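# Move the steel cup onto the plate upside down

## Task

Lift the steel cup from the fixture on the robot's right side and place it upside down on the plate so its entire rim touches the plate, then release it.

## Robot and tools

Robot: two 6-joint arms, left_arm and right_arm, each with a parallel gripper and a wrist camera (cam_left_wrist, cam_right_wrist, both 616x616 fisheye). The names are just labels and do not refer to sides of any image. Keep everything on the table. Occasionally a brief disturbance may pull on a held part or shove a loose object.

Scene frame (used by state lines and camera calibration): origin on the table surface midway between the arms, +z up, +x forward over the table, left_arm on the +y side. Each state line gives, per arm, end_effector_position in metres and end_effector_quat_wxyz. The reported hand position can be a little off, more so when the arm is stretched far. The gripper's fingers point along its own +z and close along its own y; the reported point sits between the finger pads, roughly 1 cm short of the fingertips.

Tool execute_actions, argument actions: a list holding at most one item.
- Empty list: no command, just the current state plus pictures.
- Motion: {"rows": [[...]], "steps": N}. N is 5 to 15 control steps of 1/30 s (default 15). Each row feeds one step; if rows run out, the last row repeats. Every row has exactly 14 numbers covering both arms even if one stays still: left_arm waist, shoulder, elbow, wrist pitch, wrist yaw, wrist roll, opening, then the same seven for right_arm. Joint values are absolute target angles in radians, same convention as the Joint positions line, not offsets. Opening is absolute on a -1 (closed) to +1 (fully open) scale.
- Wait: {"steps": N} with no rows, N up to 300; it returns after N steps counted from the previous result, and your composing time eats into that count.
- Optional pictures: true adds camera images; otherwise they come only with an empty list.
A rejected call moves nothing.

Stated joint ranges per arm (rad): waist -2.618..3.054, shoulder 0.000..3.142, elbow 0.000..3.142, wrist pitch -1.571..1.571, wrist yaw -1.571..1.571, wrist roll -2.094..2.094. A target more than 0.036 beyond a stated end, and farther out than the current angle, is refused. True ends may differ from the stated ones by up to 0.036 either way; asking beyond the true end clips the command there and prints "joint sent to its limit" (possibly about an earlier action still running). Missing that line does not prove more travel exists.

Motion limits: each step the commanded angle stays within a lead of the measured one: waist 0.202, shoulder 0.258, elbow 0.238, wrist pitch 0.573, wrist yaw and roll 0.522 rad. If targets would shift the gripper over 70 mm from where it is, all joints of that arm are scaled back. So large moves take several calls. The simulation keeps running while you think and write; the arms keep heading to the last row sent until they nearly stop, a step is HELD, or a new action arrives. Each result is captured 5 steps before its action ends; those last steps run afterward, before the next action begins.

Result lines: Joint positions and Joint velocities list, per arm, joints in column order (rad, rad/s) then finger-pad gap (m, m/s; 0.094 m is fully open). grip_measured is the measured opening on the command scale. "joint command not followed" means a clearance check altered or blocked that arm's joint targets on some steps; the rest of the row still ran. HELD marks steps where your row was partly or wholly not sent. Joint torque values are total drive output (nonzero even unloaded, noisy, with per-arm offset and scale, affected by friction). MOTOR HOT appears from 75 °C; at 90 °C the hot arm halts for 10 s (then that threshold is off for 5 minutes); at 100 °C the arm and gripper go limp and drop. Holding loads heats motors, even while you think. OVER-TEMPERATURE FAULT reports either stop.

Gripping: away from the extremes the fingers go to where grip_measured equals your command. To hold something, keep commanding about 0.03 below grip_measured for a firm grip, less for a lighter one. Readings may carry a fixed error up to about 1 mm per gripper. Pad force tops out near 50-62 N (weaker on some grippers and on parts under about 2 mm thick), with a brief harder spike at contact.

Cameras: the calibration gives K, fisheye distortion D, and T_world_to_cam (world to camera, metres) for each wrist camera, computed from joint readings; expect small errors (about 0.5% focal, 1.5 px principal point, 0.5 deg and 2.5 mm pose). Results with pictures list any camera whose numbers changed.

Tool zoom_image: camera (cam_left_wrist or cam_right_wrist) and region [x0, y0, x1, y1] in pixels of that camera's latest image, origin top-left, at most 504x504; returns a magnified view.

Tool finished_scene: scene = the current scene number. Replying without any tool call ends everything.

Avoid: dropping or knocking items off the table, slips, slams, hard pushes, and letting the two arms collide or press on each other, which can end the scene. Release the cup only once it rests inverted with its full rim on the plate.

Each tool is called after "Call:" as a command line: name --argument value for each argument, lists and objects as JSON in quotes; but a table of rows of numbers goes row by row, as --pt "numbers of a row", without its own name.

## Session

Call:
execute_actions --actions '[]'

Scene clock: 0.00 s of 4800.00 s.
left_arm: end_effector_position=(+0.6354, +0.3819, +0.2039) grip_measured=+1.000 end_effector_quat_wxyz=(-0.045, +0.312, +0.711, +0.628) | right_arm: end_effector_position=(+0.0575, +0.0384, +0.3748) grip_measured=+1.000 end_effector_quat_wxyz=(-0.632, +0.752, -0.127, -0.140)
Joint positions: left_arm=[-0.146  2.449  2.189 -0.365 -1.21   1.462  0.094] | right_arm=[ 1.128  1.182  1.153 -0.145 -0.358 -1.247  0.094]
Joint velocities: left_arm=[ 0.007  0.007  0.007 -0.007 -0.007 -0.066  0.   ] | right_arm=[-0.012  0.002  0.002  0.007 -0.007 -0.007  0.   ]
Joint torques (N m, as the arm reports them, + toward a larger angle): no reading

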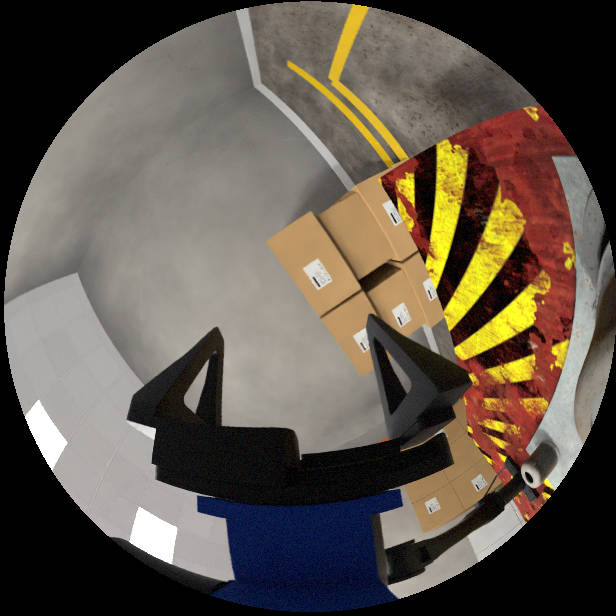

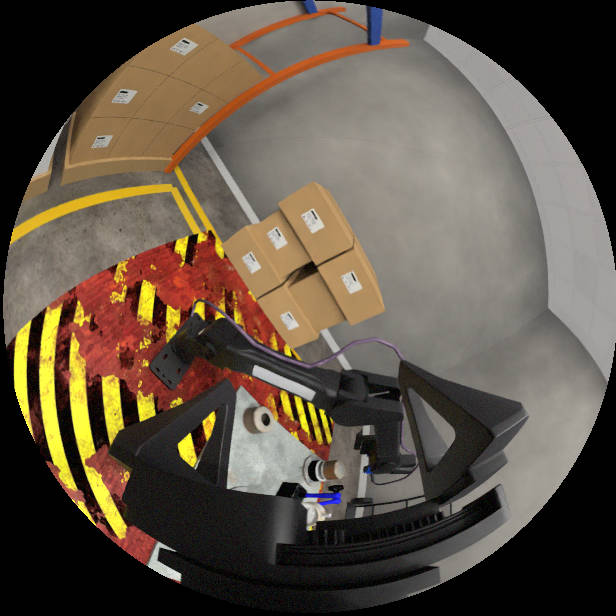

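Call:
execute_actions --actions '[{"rows":[[-0.146,1.2,1.4,-1.0,0,0,1,0,1.182,1.4,-1.0,0,0,1]]}]'

Call:
execute_actions --actions '[{"steps":90}]' --pictures true

Scene clock: 0.53 s of 4800.00 s.
left_arm: end_effector_position=(+0.4912, +0.3015, +0.1288) grip_measured=+1.000 end_effector_quat_wxyz=(+0.093, +0.331, +0.898, +0.274) | right_arm: end_effector_position=(+0.2382, -0.0975, +0.3245) grip_measured=+1.000 end_effector_quat_wxyz=(+0.458, -0.559, +0.685, +0.095)
Joint positions: left_arm=[-0.145  1.909  1.57  -0.854 -0.461  0.751  0.094] | right_arm=[ 0.65   1.194  1.362 -0.767 -0.089 -0.541  0.094]
Joint velocities: left_arm=[ 0.002 -1.78  -1.751 -0.564  2.176 -2.073  0.   ] | right_arm=[-1.824 -0.027  0.012 -1.385  0.418  2.659  0.   ]
Joint torques (N m, as the arm reports them, + toward a larger angle): left_arm=[  0.05 -13.86   5.64   0.87  -0.25  -0.11] | right_arm=[-1.21 -4.12 10.07  1.57  0.21  0.07]
Steps of this call (steps 1 to 6: nothing new was sent; steps 7 to 16: the first 10 steps of this action). Readings (joint positions):
7: left_arm=[-0.146 2.422 2.154 -0.401 -1.146 1.397] | right_arm=[1.115 1.184 1.178 -0.204 -0.338 -1.199]
8: left_arm=[-0.145 2.368 2.078 -0.486 -1.057 1.318] | right_arm=[1.081 1.191 1.219 -0.293 -0.300 -1.131]
10: left_arm=[-0.145 2.259 1.943 -0.634 -0.903 1.176] | right_arm=[0.982 1.195 1.291 -0.436 -0.224 -0.996]
14: left_arm=[-0.145 2.030 1.690 -0.805 -0.606 0.893] | right_arm=[0.772 1.194 1.357 -0.670 -0.123 -0.711]
16: the state above

Scene clock: 3.53 s of 4800.00 s.
left_arm: end_effector_position=(+0.3721, +0.2290, +0.3003) grip_measured=+1.000 end_effector_quat_wxyz=(+0.386, +0.023, +0.922, -0.002) | right_arm: end_effector_position=(+0.3152, -0.3206, +0.2819) grip_measured=+1.000 end_effector_quat_wxyz=(+0.364, -0.063, +0.929, +0.019)
Joint positions: left_arm=[-0.145  1.197  1.41  -0.991 -0.009  0.01   0.094] | right_arm=[-0.002  1.194  1.363 -0.993  0.005 -0.009  0.094]
Joint velocities: left_arm=[-0.037 -0.022  0.002  0.007 -0.022  0.007  0.   ] | right_arm=[ 0.002 -0.007  0.002 -0.022 -0.007 -0.022  0.   ]
Joint torques (N m, as the arm reports them, + toward a larger angle): left_arm=[-0.05 -3.1   5.06  1.68  0.11 -0.12] | right_arm=[ 0.19 -3.82 10.14  1.42 -0.04  0.1 ]
Kept back: nothing.
Steps of this call (steps 1 to 5: the last 5 steps of your previous action; steps 6 to 45: the robot went on to your last target; steps 46 to 90: nothing new was sent). Readings (joint positions):
1: left_arm=[-0.145 1.847 1.515 -0.878 -0.389 0.675] | right_arm=[0.583 1.194 1.363 -0.810 -0.074 -0.447]
2: left_arm=[-0.145 1.786 1.471 -0.906 -0.323 0.594] | right_arm=[0.511 1.194 1.363 -0.847 -0.061 -0.361]
4: left_arm=[-0.145 1.664 1.420 -0.954 -0.224 0.434] | right_arm=[0.365 1.194 1.363 -0.901 -0.041 -0.233]
8: left_arm=[-0.145 1.416 1.410 -0.976 -0.116 0.223] | right_arm=[0.081 1.194 1.363 -0.951 -0.016 -0.099]
90: the state above
All arms were judged still, so your last target was given up. Only a new action makes them travel on or press farther. Fingers that are still opening or closing keep moving.
camera_calibration (this result's frames):
cam_left_wrist: T_world_to_cam=[[-0.132324, -0.990772, 0.0293593, 0.257393], [-0.98876, 0.12986, -0.0740903, 0.371978], [0.069594, -0.0388332, -0.996819, 0.41414], [0, 0, 0, 1]] pos_world=[0.373034, 0.222795, 0.432826]
cam_right_wrist: T_world_to_cam=[[0.0180741, -0.993623, -0.111298, -0.29072], [-0.949052, 0.0179765, -0.314607, 0.436377], [0.314602, 0.111314, -0.942674, 0.315234], [0, 0, 0, 1]] pos_world=[0.320226, -0.3318, 0.402094]

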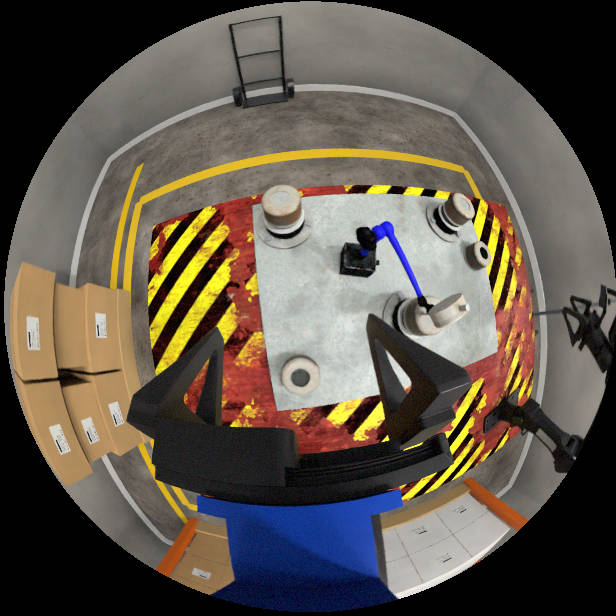

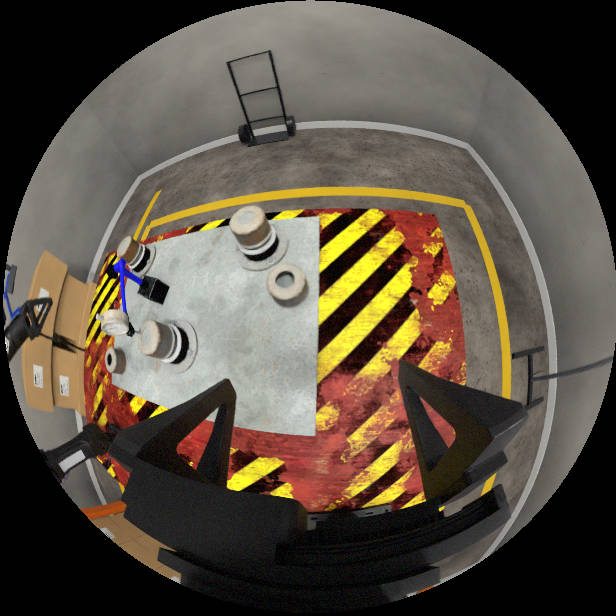

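Call:
zoom_image --camera "cam_right_wrist" --region '[90,190,340,390]'

Call:
zoom_image --camera "cam_left_wrist" --region '[240,170,510,350]'

Region (90, 190, 340, 390) of cam_right_wrist's 616x616 image, scaled by 2.016, with more detail than that image has; it fills the top 403 rows of this view, and the rest is white.

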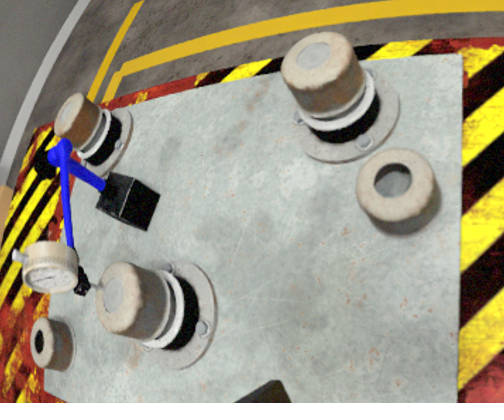

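Region (240, 170, 510, 350) of cam_left_wrist's 616x616 image, scaled by 1.867, with more detail than that image has.

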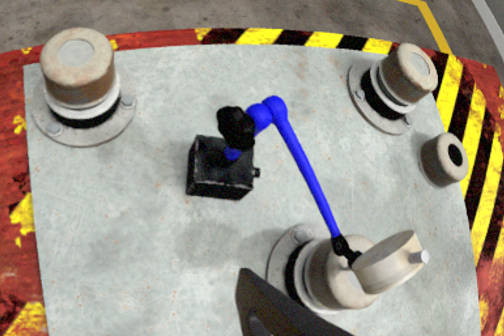

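Call:
execute_actions --actions '[{"rows":[[-0.146,1.2,1.4,-1.0,0,0,1,0.24,2.0,1.82,-0.62,0,0,1]]}]'

Call:
execute_actions --actions '[{"steps":30}]' --pictures true

Scene clock: 4.43 s of 4800.00 s.
left_arm: end_effector_position=(+0.3721, +0.2290, +0.3003) grip_measured=+1.000 end_effector_quat_wxyz=(+0.386, +0.023, +0.922, -0.003) | right_arm: end_effector_position=(+0.4521, -0.1970, +0.3228) grip_measured=+1.000 end_effector_quat_wxyz=(+0.456, -0.155, +0.874, +0.074)
Joint positions: left_arm=[-0.145  1.197  1.41  -0.991 -0.009  0.01   0.094] | right_arm=[ 0.217  1.665  1.764 -0.711  0.009 -0.008  0.094]
Joint velocities: left_arm=[-0.007  0.007  0.007 -0.051  0.007 -0.007  0.   ] | right_arm=[ 0.217  1.614  0.75   1.004 -0.051 -0.007  0.   ]
Joint torques (N m, as the arm reports them, + toward a larger angle): left_arm=[-0.05 -2.87  5.03  1.64  0.12 -0.15] | right_arm=[-0.06 -4.85  5.87  0.72  0.04  0.07]
Steps of this call (steps 1 to 17: nothing new was sent; steps 18 to 27: the first 10 steps of this action). Readings (joint positions):
18: left_arm=[-0.145 1.197 1.410 -0.991 -0.009 0.010] | right_arm=[0.010 1.208 1.377 -0.993 0.011 -0.008]
19: left_arm=[-0.145 1.197 1.410 -0.991 -0.009 0.010] | right_arm=[0.037 1.239 1.411 -0.976 0.014 -0.008]
21: left_arm=[-0.145 1.197 1.410 -0.991 -0.009 0.010] | right_arm=[0.102 1.323 1.489 -0.910 0.014 -0.008]
25: left_arm=[-0.145 1.197 1.410 -0.991 -0.009 0.010] | right_arm=[0.195 1.546 1.688 -0.786 0.011 -0.008]
27: the state above

Scene clock: 5.43 s of 4800.00 s.
left_arm: end_effector_position=(+0.3721, +0.2290, +0.3003) grip_measured=+1.000 end_effector_quat_wxyz=(+0.386, +0.023, +0.922, -0.003) | right_arm: end_effector_position=(+0.5102, -0.1687, +0.1811) grip_measured=+1.000 end_effector_quat_wxyz=(+0.355, -0.169, +0.918, +0.060)
Joint positions: left_arm=[-0.145  1.197  1.41  -0.991 -0.009  0.01   0.094] | right_arm=[ 0.229  2.007  1.797 -0.625  0.007 -0.008  0.094]
Joint velocities: left_arm=[ 0.002  0.007 -0.002 -0.037 -0.037 -0.022  0.   ] | right_arm=[-0.007 -0.007 -0.017 -0.051 -0.022  0.007  0.   ]
Joint torques (N m, as the arm reports them, + toward a larger angle): left_arm=[-0.16 -2.77  5.07  1.73  0.1  -0.18] | right_arm=[  0.96 -11.16   9.47   1.52  -0.11   0.09]
Kept back: nothing.
Steps of this call (steps 1 to 5: the last 5 steps of your previous action; steps 6 to 30: the robot went on to your last target). Readings (joint positions):
1: left_arm=[-0.145 1.197 1.410 -0.991 -0.009 0.010] | right_arm=[0.223 1.719 1.783 -0.681 0.008 -0.008]
2: left_arm=[-0.145 1.197 1.410 -0.991 -0.009 0.010] | right_arm=[0.227 1.771 1.792 -0.659 0.007 -0.008]
4: left_arm=[-0.145 1.197 1.410 -0.991 -0.009 0.010] | right_arm=[0.229 1.874 1.797 -0.635 0.007 -0.008]
8: left_arm=[-0.145 1.197 1.410 -0.991 -0.009 0.010] | right_arm=[0.229 2.043 1.797 -0.635 0.007 -0.008]
30: the state above
camera_calibration (this result's frames):
cam_left_wrist: T_world_to_cam=[[-0.132593, -0.990728, 0.0296258, 0.257335], [-0.988726, 0.130109, -0.0741135, 0.371921], [0.0695717, -0.0391188, -0.99681, 0.414208], [0, 0, 0, 1]] pos_world=[0.373032, 0.222762, 0.432827]
cam_right_wrist: T_world_to_cam=[[0.241845, -0.964154, -0.109168, -0.264151], [-0.931504, -0.199196, -0.304337, 0.539532], [0.271682, 0.175293, -0.946288, 0.175285], [0, 0, 0, 1]] pos_world=[0.518838, -0.177936, 0.301233]

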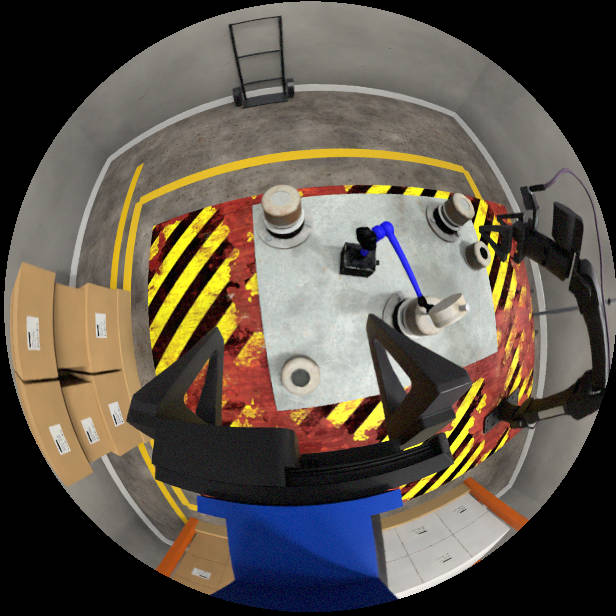

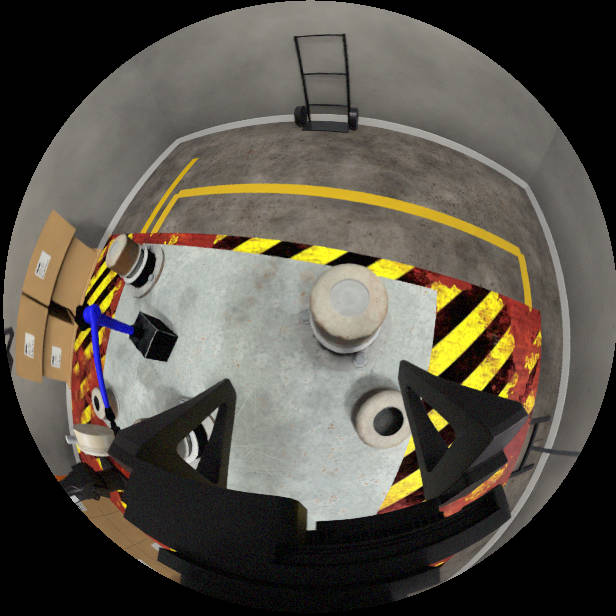

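Call:
execute_actions --actions '[{"rows":[[-0.146,1.2,1.4,-1.0,0,0,1,0.185,2.35,2.33,-0.78,0,0.15,1]]}]'

Call:
execute_actions --actions '[{"steps":25}]' --pictures true

Scene clock: 6.10 s of 4800.00 s.
left_arm: end_effector_position=(+0.3721, +0.2290, +0.3003) grip_measured=+1.000 end_effector_quat_wxyz=(+0.386, +0.023, +0.922, -0.003) | right_arm: end_effector_position=(+0.5862, -0.1677, +0.1377) grip_measured=+1.000 end_effector_quat_wxyz=(+0.332, -0.089, +0.936, +0.073)
Joint positions: left_arm=[-0.145  1.197  1.41  -0.991 -0.009  0.01   0.094] | right_arm=[ 0.187  2.393  2.274 -0.759  0.004  0.125  0.094]
Joint velocities: left_arm=[-0.012 -0.017  0.002 -0.022 -0.007 -0.037  0.   ] | right_arm=[-0.002 -0.007  0.095 -0.403 -0.022  0.11   0.   ]
Joint torques (N m, as the arm reports them, + toward a larger angle): left_arm=[-0.19 -3.21  5.09  1.68  0.14 -0.15] | right_arm=[ -0.15 -16.25  11.82   1.7    0.     0.08]
Steps of this call (steps 1 to 10: the robot went on to your last target; steps 11 to 20: the first 10 steps of this action). Readings (joint positions):
11: left_arm=[-0.145 1.197 1.410 -0.991 -0.009 0.010] | right_arm=[0.227 2.038 1.841 -0.669 0.006 0.013]
12: left_arm=[-0.145 1.197 1.410 -0.991 -0.009 0.010] | right_arm=[0.223 2.097 1.930 -0.702 0.004 0.038]
14: left_arm=[-0.145 1.197 1.410 -0.991 -0.009 0.010] | right_arm=[0.211 2.237 2.107 -0.709 0.004 0.075]
18: left_arm=[-0.145 1.197 1.410 -0.991 -0.009 0.010] | right_arm=[0.190 2.388 2.267 -0.733 0.004 0.115]
20: the state above

Scene clock: 6.93 s of 4800.00 s.
left_arm: end_effector_position=(+0.3721, +0.2290, +0.3003) grip_measured=+1.000 end_effector_quat_wxyz=(+0.386, +0.023, +0.922, -0.003) | right_arm: end_effector_position=(+0.5867, -0.1675, +0.1637) grip_measured=+1.000 end_effector_quat_wxyz=(+0.350, -0.081, +0.930, +0.080)
Joint positions: left_arm=[-0.145  1.197  1.41  -0.991 -0.009  0.01   0.094] | right_arm=[ 0.187  2.365  2.303 -0.775  0.004  0.142  0.094]
Joint velocities: left_arm=[ 0.007  0.007 -0.017 -0.037  0.051  0.022  0.   ] | right_arm=[-0.032 -0.017 -0.002 -0.037  0.037  0.037  0.   ]
Joint torques (N m, as the arm reports them, + toward a larger angle): left_arm=[-0.15 -3.12  5.29  1.68  0.11 -0.1 ] | right_arm=[ -0.28 -14.36   9.71   1.4   -0.02   0.03]
Kept back: nothing.
Steps of this call (steps 1 to 5: the last 5 steps of your previous action; steps 6 to 25: the robot went on to your last target). Readings (joint positions):
1: left_arm=[-0.145 1.197 1.410 -0.991 -0.009 0.010] | right_arm=[0.187 2.392 2.279 -0.768 0.004 0.129]
2: left_arm=[-0.145 1.197 1.410 -0.991 -0.009 0.010] | right_arm=[0.187 2.390 2.285 -0.771 0.004 0.131]
4: left_arm=[-0.145 1.197 1.410 -0.991 -0.009 0.010] | right_arm=[0.187 2.382 2.293 -0.772 0.004 0.135]
8: left_arm=[-0.145 1.197 1.410 -0.991 -0.009 0.010] | right_arm=[0.187 2.368 2.302 -0.772 0.004 0.139]
25: the state above
camera_calibration (this result's frames):
cam_left_wrist: T_world_to_cam=[[-0.132593, -0.990728, 0.0296258, 0.257335], [-0.988726, 0.130109, -0.0741135, 0.371921], [0.0695717, -0.0391188, -0.99681, 0.414208], [0, 0, 0, 1]] pos_world=[0.373032, 0.222762, 0.432827]
cam_right_wrist: T_world_to_cam=[[0.0896032, -0.973805, -0.208985, -0.17934], [-0.958904, -0.0276307, -0.282384, 0.646938], [0.269212, 0.225699, -0.936261, 0.146068], [0, 0, 0, 1]] pos_world=[0.597097, -0.189735, 0.281963]

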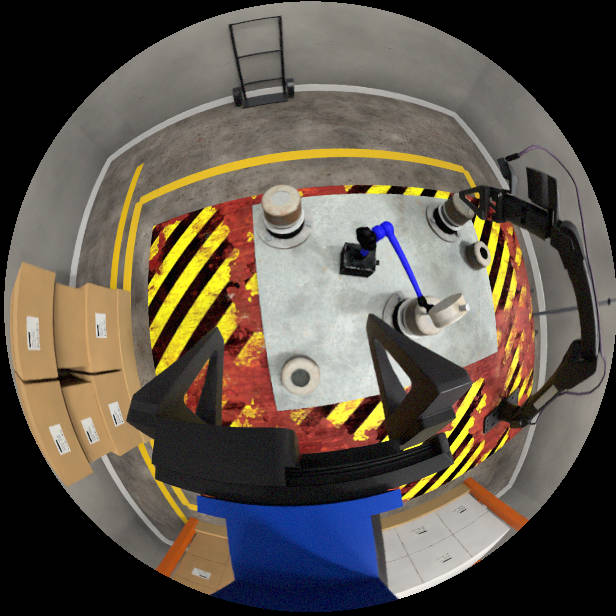

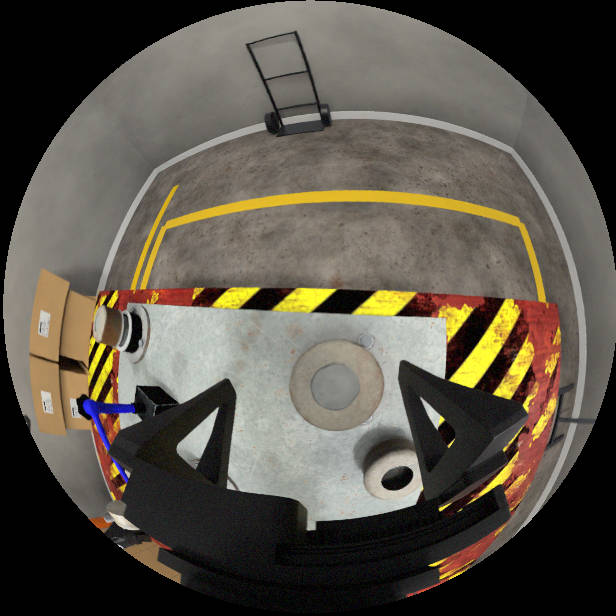

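Call:
execute_actions --actions '[{"rows":[[-0.146,1.2,1.4,-1.0,0,0,1,0.163,2.34,2.2,-0.65,0,-0.17,1]]}]'

Call:
execute_actions --actions '[{"steps":15}]' --pictures true

Scene clock: 7.47 s of 4800.00 s.
left_arm: end_effector_position=(+0.3721, +0.2290, +0.3003) grip_measured=+1.000 end_effector_quat_wxyz=(+0.386, +0.023, +0.922, -0.003) | right_arm: end_effector_position=(+0.5924, -0.1761, +0.1487) grip_measured=+1.000 end_effector_quat_wxyz=(+0.364, -0.197, +0.910, +0.030)
Joint positions: left_arm=[-0.145  1.197  1.41  -0.991 -0.009  0.01   0.094] | right_arm=[ 0.171  2.351  2.209 -0.68   0.003 -0.126  0.094]
Joint velocities: left_arm=[ 0.007  0.022 -0.002  0.022 -0.007 -0.095  0.   ] | right_arm=[-0.022 -0.002  0.002  0.139  0.022 -0.168  0.   ]
Joint torques (N m, as the arm reports them, + toward a larger angle): left_arm=[-0.11 -3.    5.22  1.73  0.11 -0.08] | right_arm=[ -0.66 -13.82   6.64   1.53  -0.03  -0.04]
Steps of this call (steps 1 to 6: the robot went on to your last target; steps 7 to 16: the first 10 steps of this action). Readings (joint positions):
7: left_arm=[-0.145 1.197 1.410 -0.991 -0.009 0.010] | right_arm=[0.186 2.361 2.286 -0.755 0.003 0.100]
8: left_arm=[-0.145 1.197 1.410 -0.991 -0.009 0.010] | right_arm=[0.184 2.352 2.260 -0.730 0.003 0.047]
10: left_arm=[-0.145 1.197 1.410 -0.991 -0.009 0.010] | right_arm=[0.180 2.350 2.231 -0.704 0.003 -0.028]
14: left_arm=[-0.145 1.197 1.410 -0.991 -0.009 0.010] | right_arm=[0.172 2.351 2.209 -0.688 0.003 -0.106]
16: the state above

Scene clock: 7.97 s of 4800.00 s.
left_arm: end_effector_position=(+0.3721, +0.2290, +0.3003) grip_measured=+1.000 end_effector_quat_wxyz=(+0.386, +0.023, +0.922, -0.003) | right_arm: end_effector_position=(+0.5955, -0.1752, +0.1518) grip_measured=+1.000 end_effector_quat_wxyz=(+0.373, -0.211, +0.903, +0.025)
Joint positions: left_arm=[-0.145  1.197  1.41  -0.991 -0.009  0.01   0.094] | right_arm=[ 0.171  2.351  2.209 -0.662  0.003 -0.159  0.094]
Joint velocities: left_arm=[-0.017 -0.007 -0.012 -0.066 -0.022  0.037  0.   ] | right_arm=[-0.012  0.002 -0.012 -0.051 -0.007 -0.125  0.   ]
Joint torques (N m, as the arm reports them, + toward a larger angle): left_arm=[-0.06 -3.04  4.99  1.7   0.08 -0.1 ] | right_arm=[ -0.78 -13.69   6.68   1.61  -0.02  -0.1 ]
Kept back: nothing.
Steps of this call (steps 1 to 5: the last 5 steps of your previous action; steps 6 to 15: the robot went on to your last target). Readings (joint positions):
1: left_arm=[-0.145 1.197 1.410 -0.991 -0.009 0.010] | right_arm=[0.171 2.351 2.209 -0.675 0.003 -0.133]
2: left_arm=[-0.145 1.197 1.410 -0.991 -0.009 0.010] | right_arm=[0.171 2.351 2.209 -0.671 0.003 -0.138]
4: left_arm=[-0.145 1.197 1.410 -0.991 -0.009 0.010] | right_arm=[0.171 2.351 2.209 -0.668 0.003 -0.146]
8: left_arm=[-0.145 1.197 1.410 -0.991 -0.009 0.010] | right_arm=[0.171 2.351 2.209 -0.664 0.003 -0.155]
15: the state above
camera_calibration (this result's frames):
cam_left_wrist: T_world_to_cam=[[-0.132593, -0.990728, 0.0296258, 0.257335], [-0.988726, 0.130109, -0.0741135, 0.371921], [0.0695717, -0.0391188, -0.99681, 0.414208], [0, 0, 0, 1]] pos_world=[0.373032, 0.222762, 0.432827]
cam_right_wrist: T_world_to_cam=[[0.298594, -0.954323, -0.0104414, -0.341242], [-0.89862, -0.277447, -0.339859, 0.580872], [0.321438, 0.110863, -0.940418, 0.0837189], [0, 0, 0, 1]] pos_world=[0.596966, -0.173775, 0.272582]

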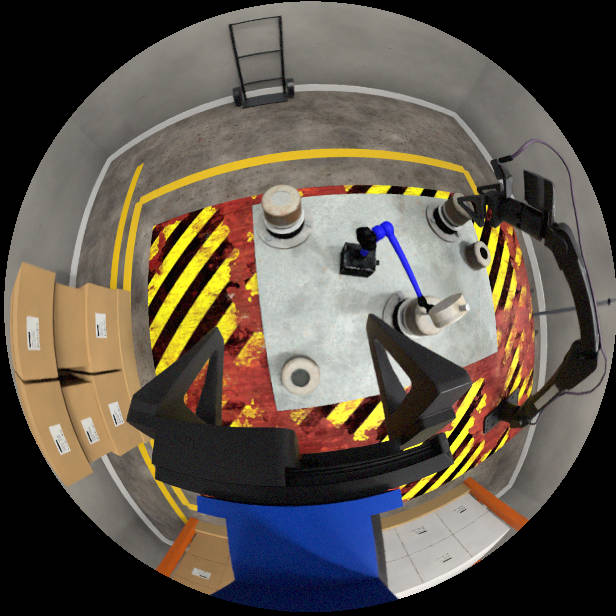

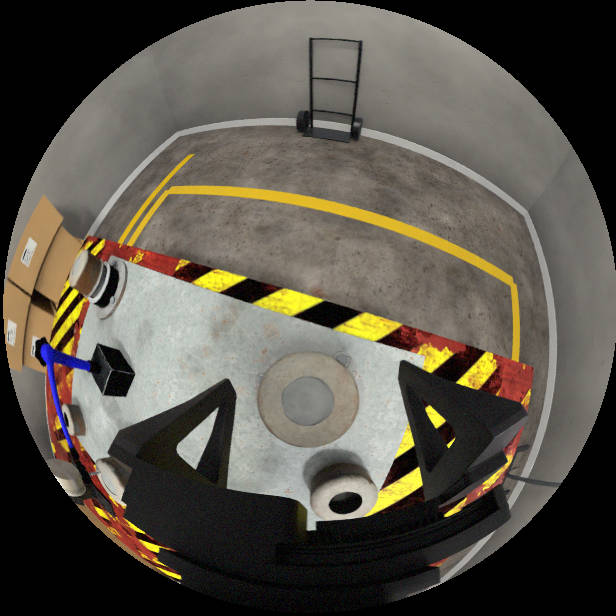

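Descent drift should centre it.

Call:
execute_actions --actions '[{"rows":[[-0.146,1.2,1.4,-1.0,0,0,1,0.163,2.34,2.12,-0.6,0,-0.17,1],[-0.146,1.2,1.4,-1.0,0,0,1,0.163,2.34,2.12,-0.6,0,-0.17,1],[-0.146,1.2,1.4,-1.0,0,0,1,0.163,2.34,2.05,-0.54,0,-0.17,1],[-0.146,1.2,1.4,-1.0,0,0,1,0.163,2.34,2.05,-0.54,0,-0.17,1],[-0.146,1.2,1.4,-1.0,0,0,1,0.163,2.33,1.96,-0.46,0,-0.17,1]]}]'

Call:
execute_actions --actions '[{"steps":15}]' --pictures true

Scene clock: 8.47 s of 4800.00 s.
left_arm: end_effector_position=(+0.3721, +0.2290, +0.3003) grip_measured=+1.000 end_effector_quat_wxyz=(+0.386, +0.023, +0.922, -0.003) | right_arm: end_effector_position=(+0.5757, -0.1813, +0.0732) grip_measured=+1.000 end_effector_quat_wxyz=(+0.325, -0.216, +0.921, +0.021)
Joint positions: left_arm=[-0.145  1.197  1.41  -0.991 -0.009  0.01   0.094] | right_arm=[ 0.171  2.352  1.964 -0.52   0.003 -0.161  0.094]
Joint velocities: left_arm=[ 0.002 -0.012 -0.012  0.037 -0.022 -0.066  0.   ] | right_arm=[-0.007  0.168 -0.168  0.051  0.125 -0.051  0.   ]
Joint torques (N m, as the arm reports them, + toward a larger angle): left_arm=[ 0.12 -2.89  4.89  1.7   0.04 -0.17] | right_arm=[ -0.83 -15.26   7.96   1.92   0.03  -0.04]
Steps of this call (steps 1 to 5: the robot went on to your last target; steps 6 to 15: the first 10 steps of this action). Readings (joint positions):
6: left_arm=[-0.145 1.197 1.410 -0.991 -0.009 0.010] | right_arm=[0.171 2.349 2.195 -0.649 0.003 -0.160]
7: left_arm=[-0.145 1.197 1.410 -0.991 -0.009 0.010] | right_arm=[0.171 2.343 2.176 -0.634 0.003 -0.160]
9: left_arm=[-0.145 1.197 1.410 -0.991 -0.009 0.010] | right_arm=[0.171 2.336 2.118 -0.594 0.003 -0.160]
13: left_arm=[-0.145 1.197 1.410 -0.991 -0.009 0.010] | right_arm=[0.171 2.339 1.986 -0.524 0.003 -0.161]
15: the state above

Scene clock: 8.97 s of 4800.00 s.
left_arm: end_effector_position=(+0.3721, +0.2290, +0.3003) grip_measured=+1.000 end_effector_quat_wxyz=(+0.386, +0.023, +0.922, -0.003) | right_arm: end_effector_position=(+0.5830, -0.1791, +0.0782) grip_measured=+1.000 end_effector_quat_wxyz=(+0.344, -0.214, +0.914, +0.023)
Joint positions: left_arm=[-0.145  1.197  1.41  -0.991 -0.009  0.01   0.094] | right_arm=[ 0.171  2.352  1.958 -0.473  0.003 -0.161  0.094]
Joint velocities: left_arm=[-0.012  0.007  0.007 -0.022 -0.037  0.022  0.   ] | right_arm=[-0.002 -0.007  0.022 -0.037  0.11  -0.022  0.   ]
Joint torques (N m, as the arm reports them, + toward a larger angle): left_arm=[-0.08 -3.06  5.32  1.74  0.16 -0.11] | right_arm=[ -0.77 -14.58   7.35   1.51  -0.03  -0.02]
Kept back: nothing.
Steps of this call (steps 1 to 5: the last 5 steps of your previous action; steps 6 to 15: the robot went on to your last target). Readings (joint positions):
1: left_arm=[-0.145 1.197 1.410 -0.991 -0.009 0.010] | right_arm=[0.171 2.356 1.960 -0.518 0.003 -0.161]
2: left_arm=[-0.145 1.197 1.410 -0.991 -0.009 0.010] | right_arm=[0.171 2.358 1.958 -0.516 0.003 -0.161]
4: left_arm=[-0.145 1.197 1.410 -0.991 -0.009 0.010] | right_arm=[0.171 2.358 1.958 -0.506 0.003 -0.161]
8: left_arm=[-0.145 1.197 1.410 -0.991 -0.009 0.010] | right_arm=[0.171 2.352 1.958 -0.482 0.003 -0.161]
15: the state above
camera_calibration (this result's frames):
cam_left_wrist: T_world_to_cam=[[-0.132593, -0.990728, 0.0296258, 0.257335], [-0.988726, 0.130109, -0.0741135, 0.371921], [0.0695717, -0.0391188, -0.99681, 0.414208], [0, 0, 0, 1]] pos_world=[0.373032, 0.222762, 0.432827]
cam_right_wrist: T_world_to_cam=[[0.298805, -0.954264, -0.00982399, -0.342141], [-0.916747, -0.284167, -0.280758, 0.548247], [0.265125, 0.0928979, -0.959728, 0.0501381], [0, 0, 0, 1]] pos_world=[0.591544, -0.175356, 0.198682]

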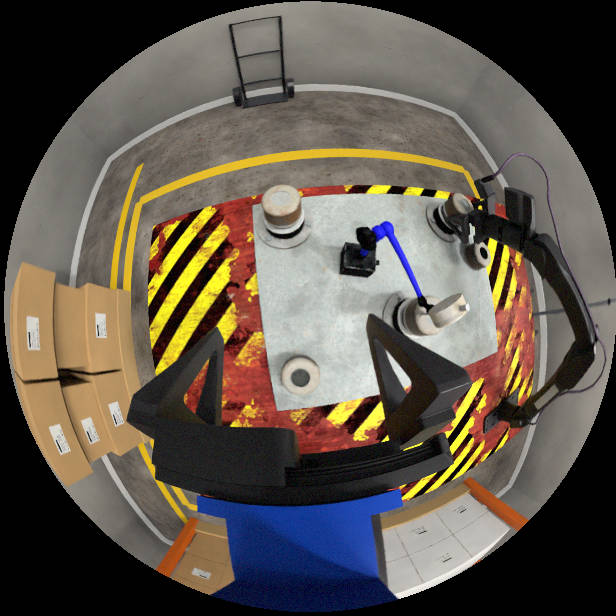

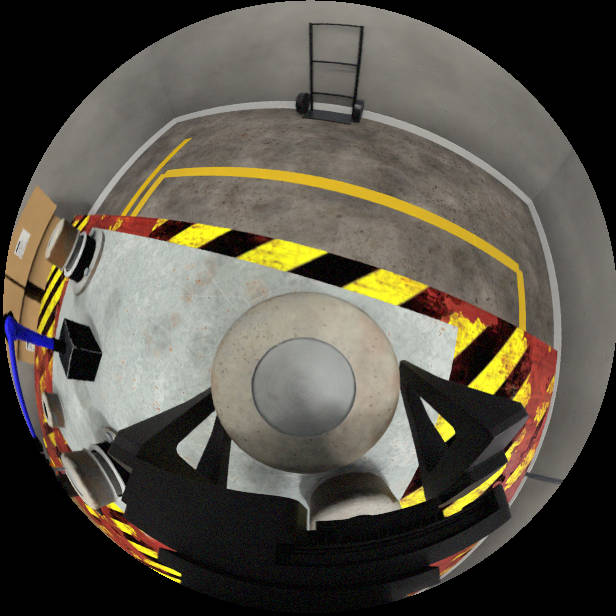

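Call:
execute_actions --actions '[{"rows":[[-0.146,1.2,1.4,-1.0,0,0,1,0.186,2.33,2.01,-0.46,0,-0.17,1]],"steps":10}]'

Call:
execute_actions --actions '[{"rows":[[-0.146,1.2,1.4,-1.0,0,0,1,0.186,2.33,2.01,-0.46,0,-0.17,0.4]]}]'

Call:
execute_actions --actions '[{"steps":15}]'

Scene clock: 9.33 s of 4800.00 s.
left_arm: end_effector_position=(+0.3721, +0.2290, +0.3003) grip_measured=+1.000 end_effector_quat_wxyz=(+0.386, +0.023, +0.922, -0.003) | right_arm: end_effector_position=(+0.5876, -0.1776, +0.0866) grip_measured=+1.000 end_effector_quat_wxyz=(+0.354, -0.213, +0.910, +0.023)
Joint positions: left_arm=[-0.145  1.197  1.41  -0.991 -0.009  0.01   0.094] | right_arm=[ 0.171  2.352  1.977 -0.47   0.003 -0.161  0.094]
Joint velocities: left_arm=[-0.002  0.002 -0.007 -0.037 -0.051 -0.066  0.   ] | right_arm=[-0.002  0.002  0.071  0.007 -0.022  0.066  0.   ]
Joint torques (N m, as the arm reports them, + toward a larger angle): left_arm=[-0.13 -3.22  5.15  1.7   0.11 -0.13] | right_arm=[  1.32 -14.55   9.67   1.44  -0.03  -0.06]
Steps of this call (steps 1 to 6: the robot went on to your last target; steps 7 to 11: the first 5 steps of this action). Readings (joint positions):
7: left_arm=[-0.145 1.197 1.410 -0.991 -0.009 0.010] | right_arm=[0.171 2.352 1.961 -0.473 0.003 -0.161]
8: left_arm=[-0.145 1.197 1.410 -0.991 -0.009 0.010] | right_arm=[0.171 2.352 1.964 -0.473 0.003 -0.161]
10: left_arm=[-0.145 1.197 1.410 -0.991 -0.009 0.010] | right_arm=[0.171 2.352 1.973 -0.472 0.003 -0.161]
11: the state above

Scene clock: 9.83 s of 4800.00 s.
left_arm: end_effector_position=(+0.3721, +0.2290, +0.3003) grip_measured=+1.000 end_effector_quat_wxyz=(+0.386, +0.023, +0.922, -0.003) | right_arm: end_effector_position=(+0.5883, -0.1743, +0.0889) grip_measured=+0.509 end_effector_quat_wxyz=(+0.358, -0.215, +0.908, +0.028)
Joint positions: left_arm=[-0.145  1.197  1.41  -0.991 -0.009  0.01   0.094] | right_arm=[ 0.173  2.352  1.981 -0.466 -0.004 -0.16   0.071]
Joint velocities: left_arm=[-0.007  0.002 -0.002 -0.007  0.051  0.022  0.   ] | right_arm=[-0.012 -0.012 -0.017 -0.037  0.081 -0.037 -0.   ]
Joint torques (N m, as the arm reports them, + toward a larger angle): left_arm=[-0.23 -3.05  5.13  1.69  0.07 -0.08] | right_arm=[  0.95 -14.5    9.87   1.49   0.1   -0.09]
Steps of this call (steps 1 to 5: the last 5 steps of your previous action; steps 6 to 15: the first 10 steps of this action). Readings (joint positions):
6: left_arm=[-0.145 1.197 1.410 -0.991 -0.009 0.010] | right_arm=[0.171 2.352 1.981 -0.466 0.003 -0.161]
7: left_arm=[-0.145 1.197 1.410 -0.991 -0.009 0.010] | right_arm=[0.171 2.352 1.981 -0.466 -0.003 -0.161]
9: left_arm=[-0.145 1.197 1.410 -0.991 -0.009 0.010] | right_arm=[0.173 2.352 1.981 -0.466 -0.004 -0.160]
13: left_arm=[-0.145 1.197 1.410 -0.991 -0.009 0.010] | right_arm=[0.173 2.352 1.981 -0.466 -0.004 -0.160]
15: the state above

Scene clock: 10.33 s of 4800.00 s.
left_arm: end_effector_position=(+0.3721, +0.2290, +0.3003) grip_measured=+1.000 end_effector_quat_wxyz=(+0.386, +0.023, +0.922, -0.003) | right_arm: end_effector_position=(+0.5883, -0.1743, +0.0889) grip_measured=+0.509 end_effector_quat_wxyz=(+0.358, -0.215, +0.908, +0.028)
Joint positions: left_arm=[-0.145  1.197  1.41  -0.991 -0.009  0.01   0.094] | right_arm=[ 0.173  2.352  1.981 -0.466 -0.004 -0.16   0.071]
Joint velocities: left_arm=[-0.012 -0.002  0.022 -0.007  0.007 -0.081  0.   ] | right_arm=[-0.002 -0.017  0.002 -0.022 -0.007  0.037 -0.   ]
Joint torques (N m, as the arm reports them, + toward a larger angle): left_arm=[-0.09 -2.88  5.2   1.65  0.09 -0.14] | right_arm=[  1.01 -14.45   9.99   1.49   0.03  -0.1 ]
Kept back: nothing.
Steps of this call (steps 1 to 5: the last 5 steps of your previous action; steps 6 to 15: the robot went on to your last target). Readings (joint positions):
1: left_arm=[-0.145 1.197 1.410 -0.991 -0.009 0.010] | right_arm=[0.173 2.352 1.981 -0.466 -0.004 -0.160]
2: left_arm=[-0.145 1.197 1.410 -0.991 -0.009 0.010] | right_arm=[0.173 2.352 1.981 -0.466 -0.004 -0.160]
4: left_arm=[-0.145 1.197 1.410 -0.991 -0.009 0.010] | right_arm=[0.173 2.352 1.981 -0.466 -0.004 -0.160]
8: left_arm=[-0.145 1.197 1.410 -0.991 -0.009 0.010] | right_arm=[0.173 2.352 1.981 -0.466 -0.004 -0.160]
15: the state above
All arms were judged still, so your last target was given up. Only a new action makes them travel on or press farther. Fingers that are still opening or closing keep moving.

Lift in stages.

Call:
execute_actions --actions '[{"rows":[[-0.146,1.2,1.4,-1.0,0,0,1,0.18,2.325,2.09,-0.56,0,-0.17,0.46]],"steps":10}]'

Call:
execute_actions --actions '[{"rows":[[-0.146,1.2,1.4,-1.0,0,0,1,0.18,2.325,2.17,-0.64,0,-0.17,0.46]],"steps":10}]'

Call:
execute_actions --actions '[{"rows":[[-0.146,1.2,1.4,-1.0,0,0,1,0.18,2.335,2.25,-0.71,0,-0.17,0.46]],"steps":10}]'

Call:
execute_actions --actions '[{"rows":[[-0.146,1.2,1.4,-1.0,0,0,1,0.18,2.34,2.33,-0.79,0,-0.17,0.46]]}]' --pictures true

Call:
zoom_image --camera "cam_left_wrist" --region '[400,150,560,280]'

Scene clock: 10.77 s of 4800.00 s.
left_arm: end_effector_position=(+0.3721, +0.2290, +0.3003) grip_measured=+1.000 end_effector_quat_wxyz=(+0.386, +0.023, +0.922, -0.003) | right_arm: end_effector_position=(+0.5881, -0.1743, +0.0925) grip_measured=+0.509 end_effector_quat_wxyz=(+0.348, -0.215, +0.912, +0.027)
Joint positions: left_arm=[-0.145  1.197  1.41  -0.991 -0.009  0.01   0.094] | right_arm=[ 0.173  2.367  2.036 -0.528 -0.004 -0.159  0.071]
Joint velocities: left_arm=[-0.002 -0.007 -0.007  0.066 -0.037 -0.007  0.   ] | right_arm=[-0.007  0.037  0.061 -0.139  0.022  0.022  0.001]
Joint torques (N m, as the arm reports them, + toward a larger angle): left_arm=[-0.1  -2.96  4.85  1.7   0.13 -0.09] | right_arm=[  0.51 -16.22  11.58   1.22   0.07  -0.14]
Steps of this call (steps 1 to 8: nothing new was sent; steps 9 to 13: the first 5 steps of this action). Readings (joint positions):
9: left_arm=[-0.145 1.197 1.410 -0.991 -0.009 0.010] | right_arm=[0.173 2.352 1.995 -0.480 -0.004 -0.160]
10: left_arm=[-0.145 1.197 1.410 -0.991 -0.009 0.010] | right_arm=[0.173 2.359 2.015 -0.503 -0.004 -0.159]
12: left_arm=[-0.145 1.197 1.410 -0.991 -0.009 0.010] | right_arm=[0.173 2.365 2.033 -0.524 -0.004 -0.159]
13: the state above

Scene clock: 11.10 s of 4800.00 s.
left_arm: end_effector_position=(+0.3721, +0.2290, +0.3003) grip_measured=+1.000 end_effector_quat_wxyz=(+0.386, +0.023, +0.922, -0.003) | right_arm: end_effector_position=(+0.5880, -0.1743, +0.1020) grip_measured=+0.509 end_effector_quat_wxyz=(+0.338, -0.216, +0.915, +0.027)
Joint positions: left_arm=[-0.145  1.197  1.41  -0.991 -0.009  0.01   0.094] | right_arm=[ 0.173  2.382  2.113 -0.609 -0.004 -0.158  0.071]
Joint velocities: left_arm=[-0.007 -0.012  0.007 -0.007 -0.007 -0.037  0.   ] | right_arm=[-0.022 -0.071  0.232 -0.227  0.022  0.051  0.   ]
Joint torques (N m, as the arm reports them, + toward a larger angle): left_arm=[-0.38 -2.63  5.08  1.7   0.14 -0.03] | right_arm=[  0.62 -16.93  11.06   1.45   0.08  -0.07]
Steps of this call (steps 1 to 5: the last 5 steps of your previous action; steps 6 to 10: the first 5 steps of this action). Readings (joint positions):
6: left_arm=[-0.145 1.197 1.410 -0.991 -0.009 0.010] | right_arm=[0.173 2.373 2.057 -0.547 -0.004 -0.158]
7: left_arm=[-0.145 1.197 1.410 -0.991 -0.009 0.010] | right_arm=[0.173 2.380 2.080 -0.572 -0.004 -0.158]
9: left_arm=[-0.145 1.197 1.410 -0.991 -0.009 0.010] | right_arm=[0.173 2.382 2.104 -0.600 -0.004 -0.158]
10: the state above

Scene clock: 11.43 s of 4800.00 s.
left_arm: end_effector_position=(+0.3721, +0.2290, +0.3003) grip_measured=+1.000 end_effector_quat_wxyz=(+0.386, +0.023, +0.922, -0.003) | right_arm: end_effector_position=(+0.5882, -0.1743, +0.1319) grip_measured=+0.509 end_effector_quat_wxyz=(+0.345, -0.216, +0.913, +0.027)
Joint positions: left_arm=[-0.145  1.197  1.41  -0.991 -0.009  0.01   0.094] | right_arm=[ 0.173  2.371  2.203 -0.696 -0.004 -0.161  0.071]
Joint velocities: left_arm=[-0.017  0.002  0.002 -0.037 -0.066  0.095  0.   ] | right_arm=[-0.002 -0.09   0.193 -0.212 -0.095 -0.051 -0.   ]
Joint torques (N m, as the arm reports them, + toward a larger angle): left_arm=[-0.18 -3.14  5.27  1.7   0.09 -0.08] | right_arm=[  0.5  -15.29  10.37   1.51   0.07  -0.05]
Steps of this call (steps 1 to 5: the last 5 steps of your previous action; steps 6 to 10: the first 5 steps of this action). Readings (joint positions):
6: left_arm=[-0.145 1.197 1.410 -0.991 -0.009 0.010] | right_arm=[0.173 2.370 2.145 -0.643 -0.004 -0.160]
7: left_arm=[-0.145 1.197 1.410 -0.991 -0.009 0.010] | right_arm=[0.173 2.375 2.168 -0.663 -0.004 -0.160]
9: left_arm=[-0.145 1.197 1.410 -0.991 -0.009 0.010] | right_arm=[0.173 2.374 2.195 -0.690 -0.004 -0.161]
10: the state above

Scene clock: 11.93 s of 4800.00 s.
left_arm: end_effector_position=(+0.3721, +0.2290, +0.3003) grip_measured=+1.000 end_effector_quat_wxyz=(+0.386, +0.023, +0.922, -0.003) | right_arm: end_effector_position=(+0.5830, -0.1759, +0.1521) grip_measured=+0.509 end_effector_quat_wxyz=(+0.338, -0.217, +0.915, +0.026)
Joint positions: left_arm=[-0.145  1.197  1.41  -0.991 -0.009  0.01   0.094] | right_arm=[ 0.173  2.371  2.293 -0.8   -0.004 -0.161  0.071]
Joint velocities: left_arm=[-0.027 -0.007 -0.002  0.081 -0.095 -0.007  0.   ] | right_arm=[-0.007 -0.002 -0.027 -0.081  0.066 -0.022  0.   ]
Joint torques (N m, as the arm reports them, + toward a larger angle): left_arm=[-0.14 -3.03  5.1   1.68  0.11 -0.12] | right_arm=[  0.5  -15.19  10.57   1.59   0.03   0.  ]
Steps of this call (steps 1 to 5: the last 5 steps of your previous action; steps 6 to 15: the first 10 steps of this action). Readings (joint positions):
6: left_arm=[-0.145 1.197 1.410 -0.991 -0.009 0.010] | right_arm=[0.173 2.366 2.228 -0.733 -0.004 -0.161]
7: left_arm=[-0.145 1.197 1.410 -0.991 -0.009 0.010] | right_arm=[0.173 2.372 2.248 -0.757 -0.004 -0.161]
9: left_arm=[-0.145 1.197 1.410 -0.991 -0.009 0.010] | right_arm=[0.173 2.374 2.271 -0.784 -0.004 -0.161]
13: left_arm=[-0.145 1.197 1.410 -0.991 -0.009 0.010] | right_arm=[0.173 2.371 2.292 -0.796 -0.004 -0.161]
15: the state above
camera_calibration (this result's frames):
cam_left_wrist: T_world_to_cam=[[-0.132593, -0.990728, 0.0296258, 0.257335], [-0.988726, 0.130109, -0.0741135, 0.371921], [0.0695717, -0.0391188, -0.99681, 0.414208], [0, 0, 0, 1]] pos_world=[0.373032, 0.222762, 0.432827]
cam_right_wrist: T_world_to_cam=[[0.306145, -0.951859, -0.015479, -0.341407], [-0.91795, -0.290852, -0.269764, 0.567787], [0.252275, 0.0967958, -0.962802, 0.12934], [0, 0, 0, 1]] pos_world=[0.593092, -0.172349, 0.272413]

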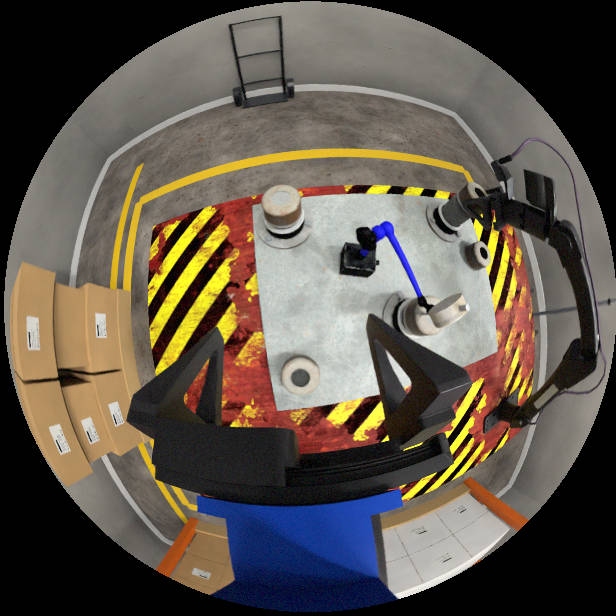

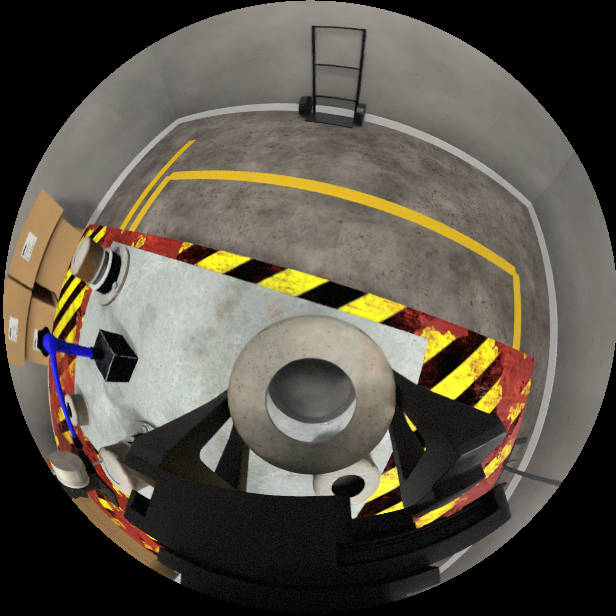

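Region (400, 150, 560, 280) of cam_left_wrist's 616x616 image, scaled by 3.150, with more detail than that image has; it fills the top 410 rows of this view, and the rest is white.

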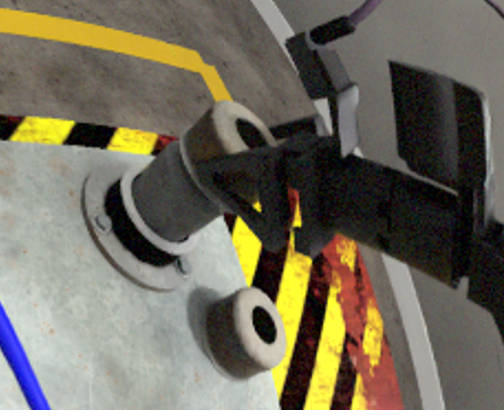

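Call:
execute_actions --actions '[{"rows":[[-0.146,1.2,1.4,-1.0,0,0,1,0.18,2.2,2.3,-0.85,0,-0.17,0.46]],"steps":10}]'

Call:
execute_actions --actions '[{"rows":[[-0.146,1.2,1.4,-1.0,0,0,1,0.2,1.8,1.7,-0.7,0,-0.17,0.46]]}]'

Call:
execute_actions --actions '[{"rows":[[-0.146,1.2,1.4,-1.0,0,0,1,0.25,1.40,0.93,-0.35,0,-0.17,0.46]]}]'

Call:
execute_actions --actions '[{"steps":20}]' --pictures true

Scene clock: 12.37 s of 4800.00 s.
left_arm: end_effector_position=(+0.3721, +0.2290, +0.3003) grip_measured=+1.000 end_effector_quat_wxyz=(+0.386, +0.023, +0.922, -0.003) | right_arm: end_effector_position=(+0.5650, -0.1816, +0.1764) grip_measured=+0.509 end_effector_quat_wxyz=(+0.331, -0.218, +0.918, +0.026)
Joint positions: left_arm=[-0.145  1.197  1.41  -0.991 -0.009  0.01   0.094] | right_arm=[ 0.173  2.302  2.282 -0.874 -0.004 -0.161  0.071]
Joint velocities: left_arm=[-0.002  0.002  0.002 -0.007 -0.007  0.051  0.   ] | right_arm=[ 0.002 -0.593  0.012 -0.168  0.022 -0.066 -0.   ]
Joint torques (N m, as the arm reports them, + toward a larger angle): left_arm=[-0.03 -2.89  5.06  1.7   0.18 -0.09] | right_arm=[  0.52 -16.8    8.64   1.88   0.05  -0.01]
Steps of this call (steps 1 to 5: the last 5 steps of your previous action; steps 6 to 8: the robot went on to your last target; steps 9 to 13: the first 5 steps of this action). Readings (joint positions):
9: left_arm=[-0.145 1.197 1.410 -0.991 -0.009 0.010] | right_arm=[0.173 2.363 2.291 -0.820 -0.004 -0.161]
10: left_arm=[-0.145 1.197 1.410 -0.991 -0.009 0.010] | right_arm=[0.173 2.353 2.285 -0.834 -0.004 -0.161]
12: left_arm=[-0.145 1.197 1.410 -0.991 -0.009 0.010] | right_arm=[0.173 2.321 2.282 -0.865 -0.004 -0.161]
13: the state above

Scene clock: 12.87 s of 4800.00 s.
left_arm: end_effector_position=(+0.3721, +0.2290, +0.3003) grip_measured=+1.000 end_effector_quat_wxyz=(+0.386, +0.023, +0.922, -0.003) | right_arm: end_effector_position=(+0.4611, -0.2039, +0.2379) grip_measured=+0.509 end_effector_quat_wxyz=(+0.361, -0.224, +0.905, +0.031)
Joint positions: left_arm=[-0.145  1.197  1.41  -0.991 -0.009  0.01   0.094] | right_arm=[ 0.194  1.786  1.724 -0.768 -0.003 -0.161  0.071]
Joint velocities: left_arm=[ 0.022 -0.012 -0.007  0.037 -0.022  0.051  0.   ] | right_arm=[-0.007  0.125 -0.208  0.271 -0.037  0.037  0.   ]
Joint torques (N m, as the arm reports them, + toward a larger angle): left_arm=[-0.19 -3.07  4.91  1.71  0.13 -0.14] | right_arm=[ 0.63 -8.03  6.27  1.76  0.11 -0.01]
Steps of this call (steps 1 to 5: the last 5 steps of your previous action; steps 6 to 15: the first 10 steps of this action). Readings (joint positions):
6: left_arm=[-0.145 1.197 1.410 -0.991 -0.009 0.010] | right_arm=[0.175 2.176 2.234 -0.836 -0.003 -0.161]
7: left_arm=[-0.145 1.197 1.410 -0.991 -0.009 0.010] | right_arm=[0.176 2.118 2.144 -0.796 -0.003 -0.161]
9: left_arm=[-0.145 1.197 1.410 -0.991 -0.009 0.010] | right_arm=[0.182 1.979 1.963 -0.772 -0.003 -0.161]
13: left_arm=[-0.145 1.197 1.410 -0.991 -0.009 0.010] | right_arm=[0.193 1.791 1.741 -0.775 -0.003 -0.161]
15: the state above

Scene clock: 13.37 s of 4800.00 s.
left_arm: end_effector_position=(+0.3721, +0.2290, +0.3003) grip_measured=+1.000 end_effector_quat_wxyz=(+0.386, +0.023, +0.922, -0.003) | right_arm: end_effector_position=(+0.3554, -0.2165, +0.1592) grip_measured=+0.508 end_effector_quat_wxyz=(+0.369, -0.249, +0.894, +0.041)
Joint positions: left_arm=[-0.145  1.197  1.41  -0.991 -0.009  0.01   0.094] | right_arm=[ 0.25   1.373  0.98  -0.416 -0.002 -0.162  0.071]
Joint velocities: left_arm=[-0.012  0.012  0.007 -0.051  0.037 -0.007  0.   ] | right_arm=[-0.002  0.349 -1.033 -0.066 -0.037 -0.066 -0.   ]
Joint torques (N m, as the arm reports them, + toward a larger angle): left_arm=[-0.2  -2.96  5.33  1.73  0.08 -0.09] | right_arm=[-0.17 -4.68  8.6   2.22  0.08 -0.03]
Steps of this call (steps 1 to 5: the last 5 steps of your previous action; steps 6 to 15: the first 10 steps of this action). Readings (joint positions):
6: left_arm=[-0.145 1.197 1.410 -0.991 -0.009 0.010] | right_arm=[0.197 1.791 1.654 -0.698 -0.001 -0.161]
7: left_arm=[-0.145 1.197 1.410 -0.991 -0.009 0.010] | right_arm=[0.204 1.741 1.563 -0.616 0.003 -0.161]
9: left_arm=[-0.145 1.197 1.410 -0.991 -0.009 0.010] | right_arm=[0.225 1.605 1.380 -0.528 0.003 -0.161]
13: left_arm=[-0.145 1.197 1.410 -0.991 -0.009 0.010] | right_arm=[0.250 1.378 1.072 -0.429 -0.003 -0.162]
15: the state above

Scene clock: 14.03 s of 4800.00 s.
left_arm: end_effector_position=(+0.3721, +0.2290, +0.3003) grip_measured=+1.000 end_effector_quat_wxyz=(+0.386, +0.023, +0.922, -0.003) | right_arm: end_effector_position=(+0.3432, -0.2214, +0.1118) grip_measured=+0.508 end_effector_quat_wxyz=(+0.318, -0.254, +0.913, +0.036)
Joint positions: left_arm=[-0.145  1.197  1.41  -0.991 -0.009  0.01   0.094] | right_arm=[ 0.25   1.43   0.906 -0.396 -0.002 -0.162  0.071]
Joint velocities: left_arm=[-0.007 -0.002 -0.002 -0.037  0.095  0.007  0.   ] | right_arm=[-0.007  0.002 -0.017 -0.007 -0.022 -0.007 -0.   ]
Joint torques (N m, as the arm reports them, + toward a larger angle): left_arm=[ 0.17 -2.87  5.32  1.68  0.15 -0.09] | right_arm=[ 0.09 -7.45  9.23  1.79  0.03 -0.02]
Kept back: nothing.
Steps of this call (steps 1 to 5: the last 5 steps of your previous action; steps 6 to 20: the robot went on to your last target). Readings (joint positions):
1: left_arm=[-0.145 1.197 1.410 -0.991 -0.009 0.010] | right_arm=[0.250 1.388 0.951 -0.419 -0.002 -0.162]
2: left_arm=[-0.145 1.197 1.410 -0.991 -0.009 0.010] | right_arm=[0.250 1.405 0.930 -0.425 -0.002 -0.162]
4: left_arm=[-0.145 1.197 1.410 -0.991 -0.009 0.010] | right_arm=[0.250 1.430 0.910 -0.436 -0.002 -0.162]
8: left_arm=[-0.145 1.197 1.410 -0.991 -0.009 0.010] | right_arm=[0.250 1.431 0.906 -0.421 -0.002 -0.162]
20: the state above
camera_calibration (this result's frames):
cam_left_wrist: T_world_to_cam=[[-0.132593, -0.990728, 0.0296258, 0.257335], [-0.988726, 0.130109, -0.0741135, 0.371921], [0.0695717, -0.0391188, -0.99681, 0.414208], [0, 0, 0, 1]] pos_world=[0.373032, 0.222762, 0.432827]
cam_right_wrist: T_world_to_cam=[[0.376987, -0.926119, -0.0135704, -0.330735], [-0.902653, -0.364072, -0.229499, 0.297585], [0.207603, 0.0987676, -0.973214, 0.172411], [0, 0, 0, 1]] pos_world=[0.357506, -0.214987, 0.2316]

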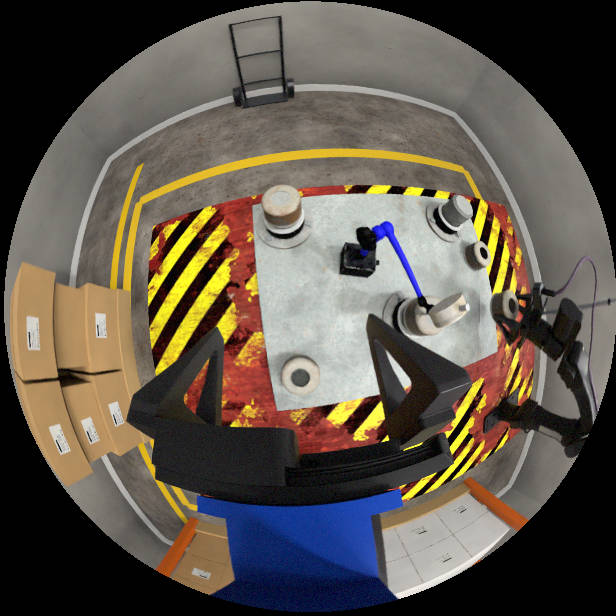

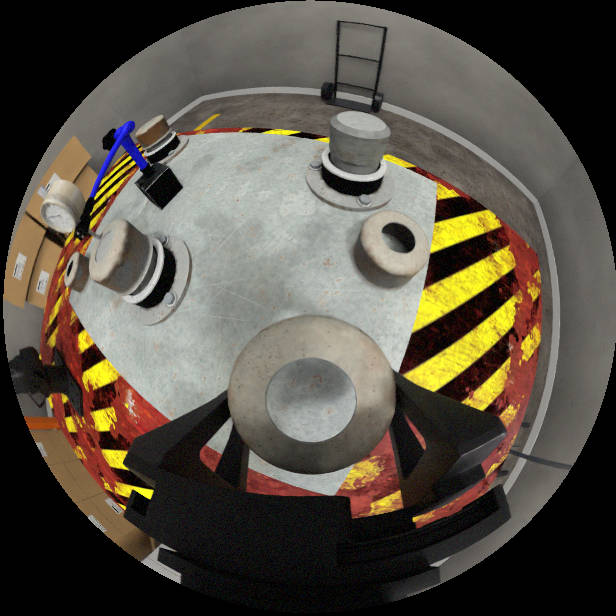

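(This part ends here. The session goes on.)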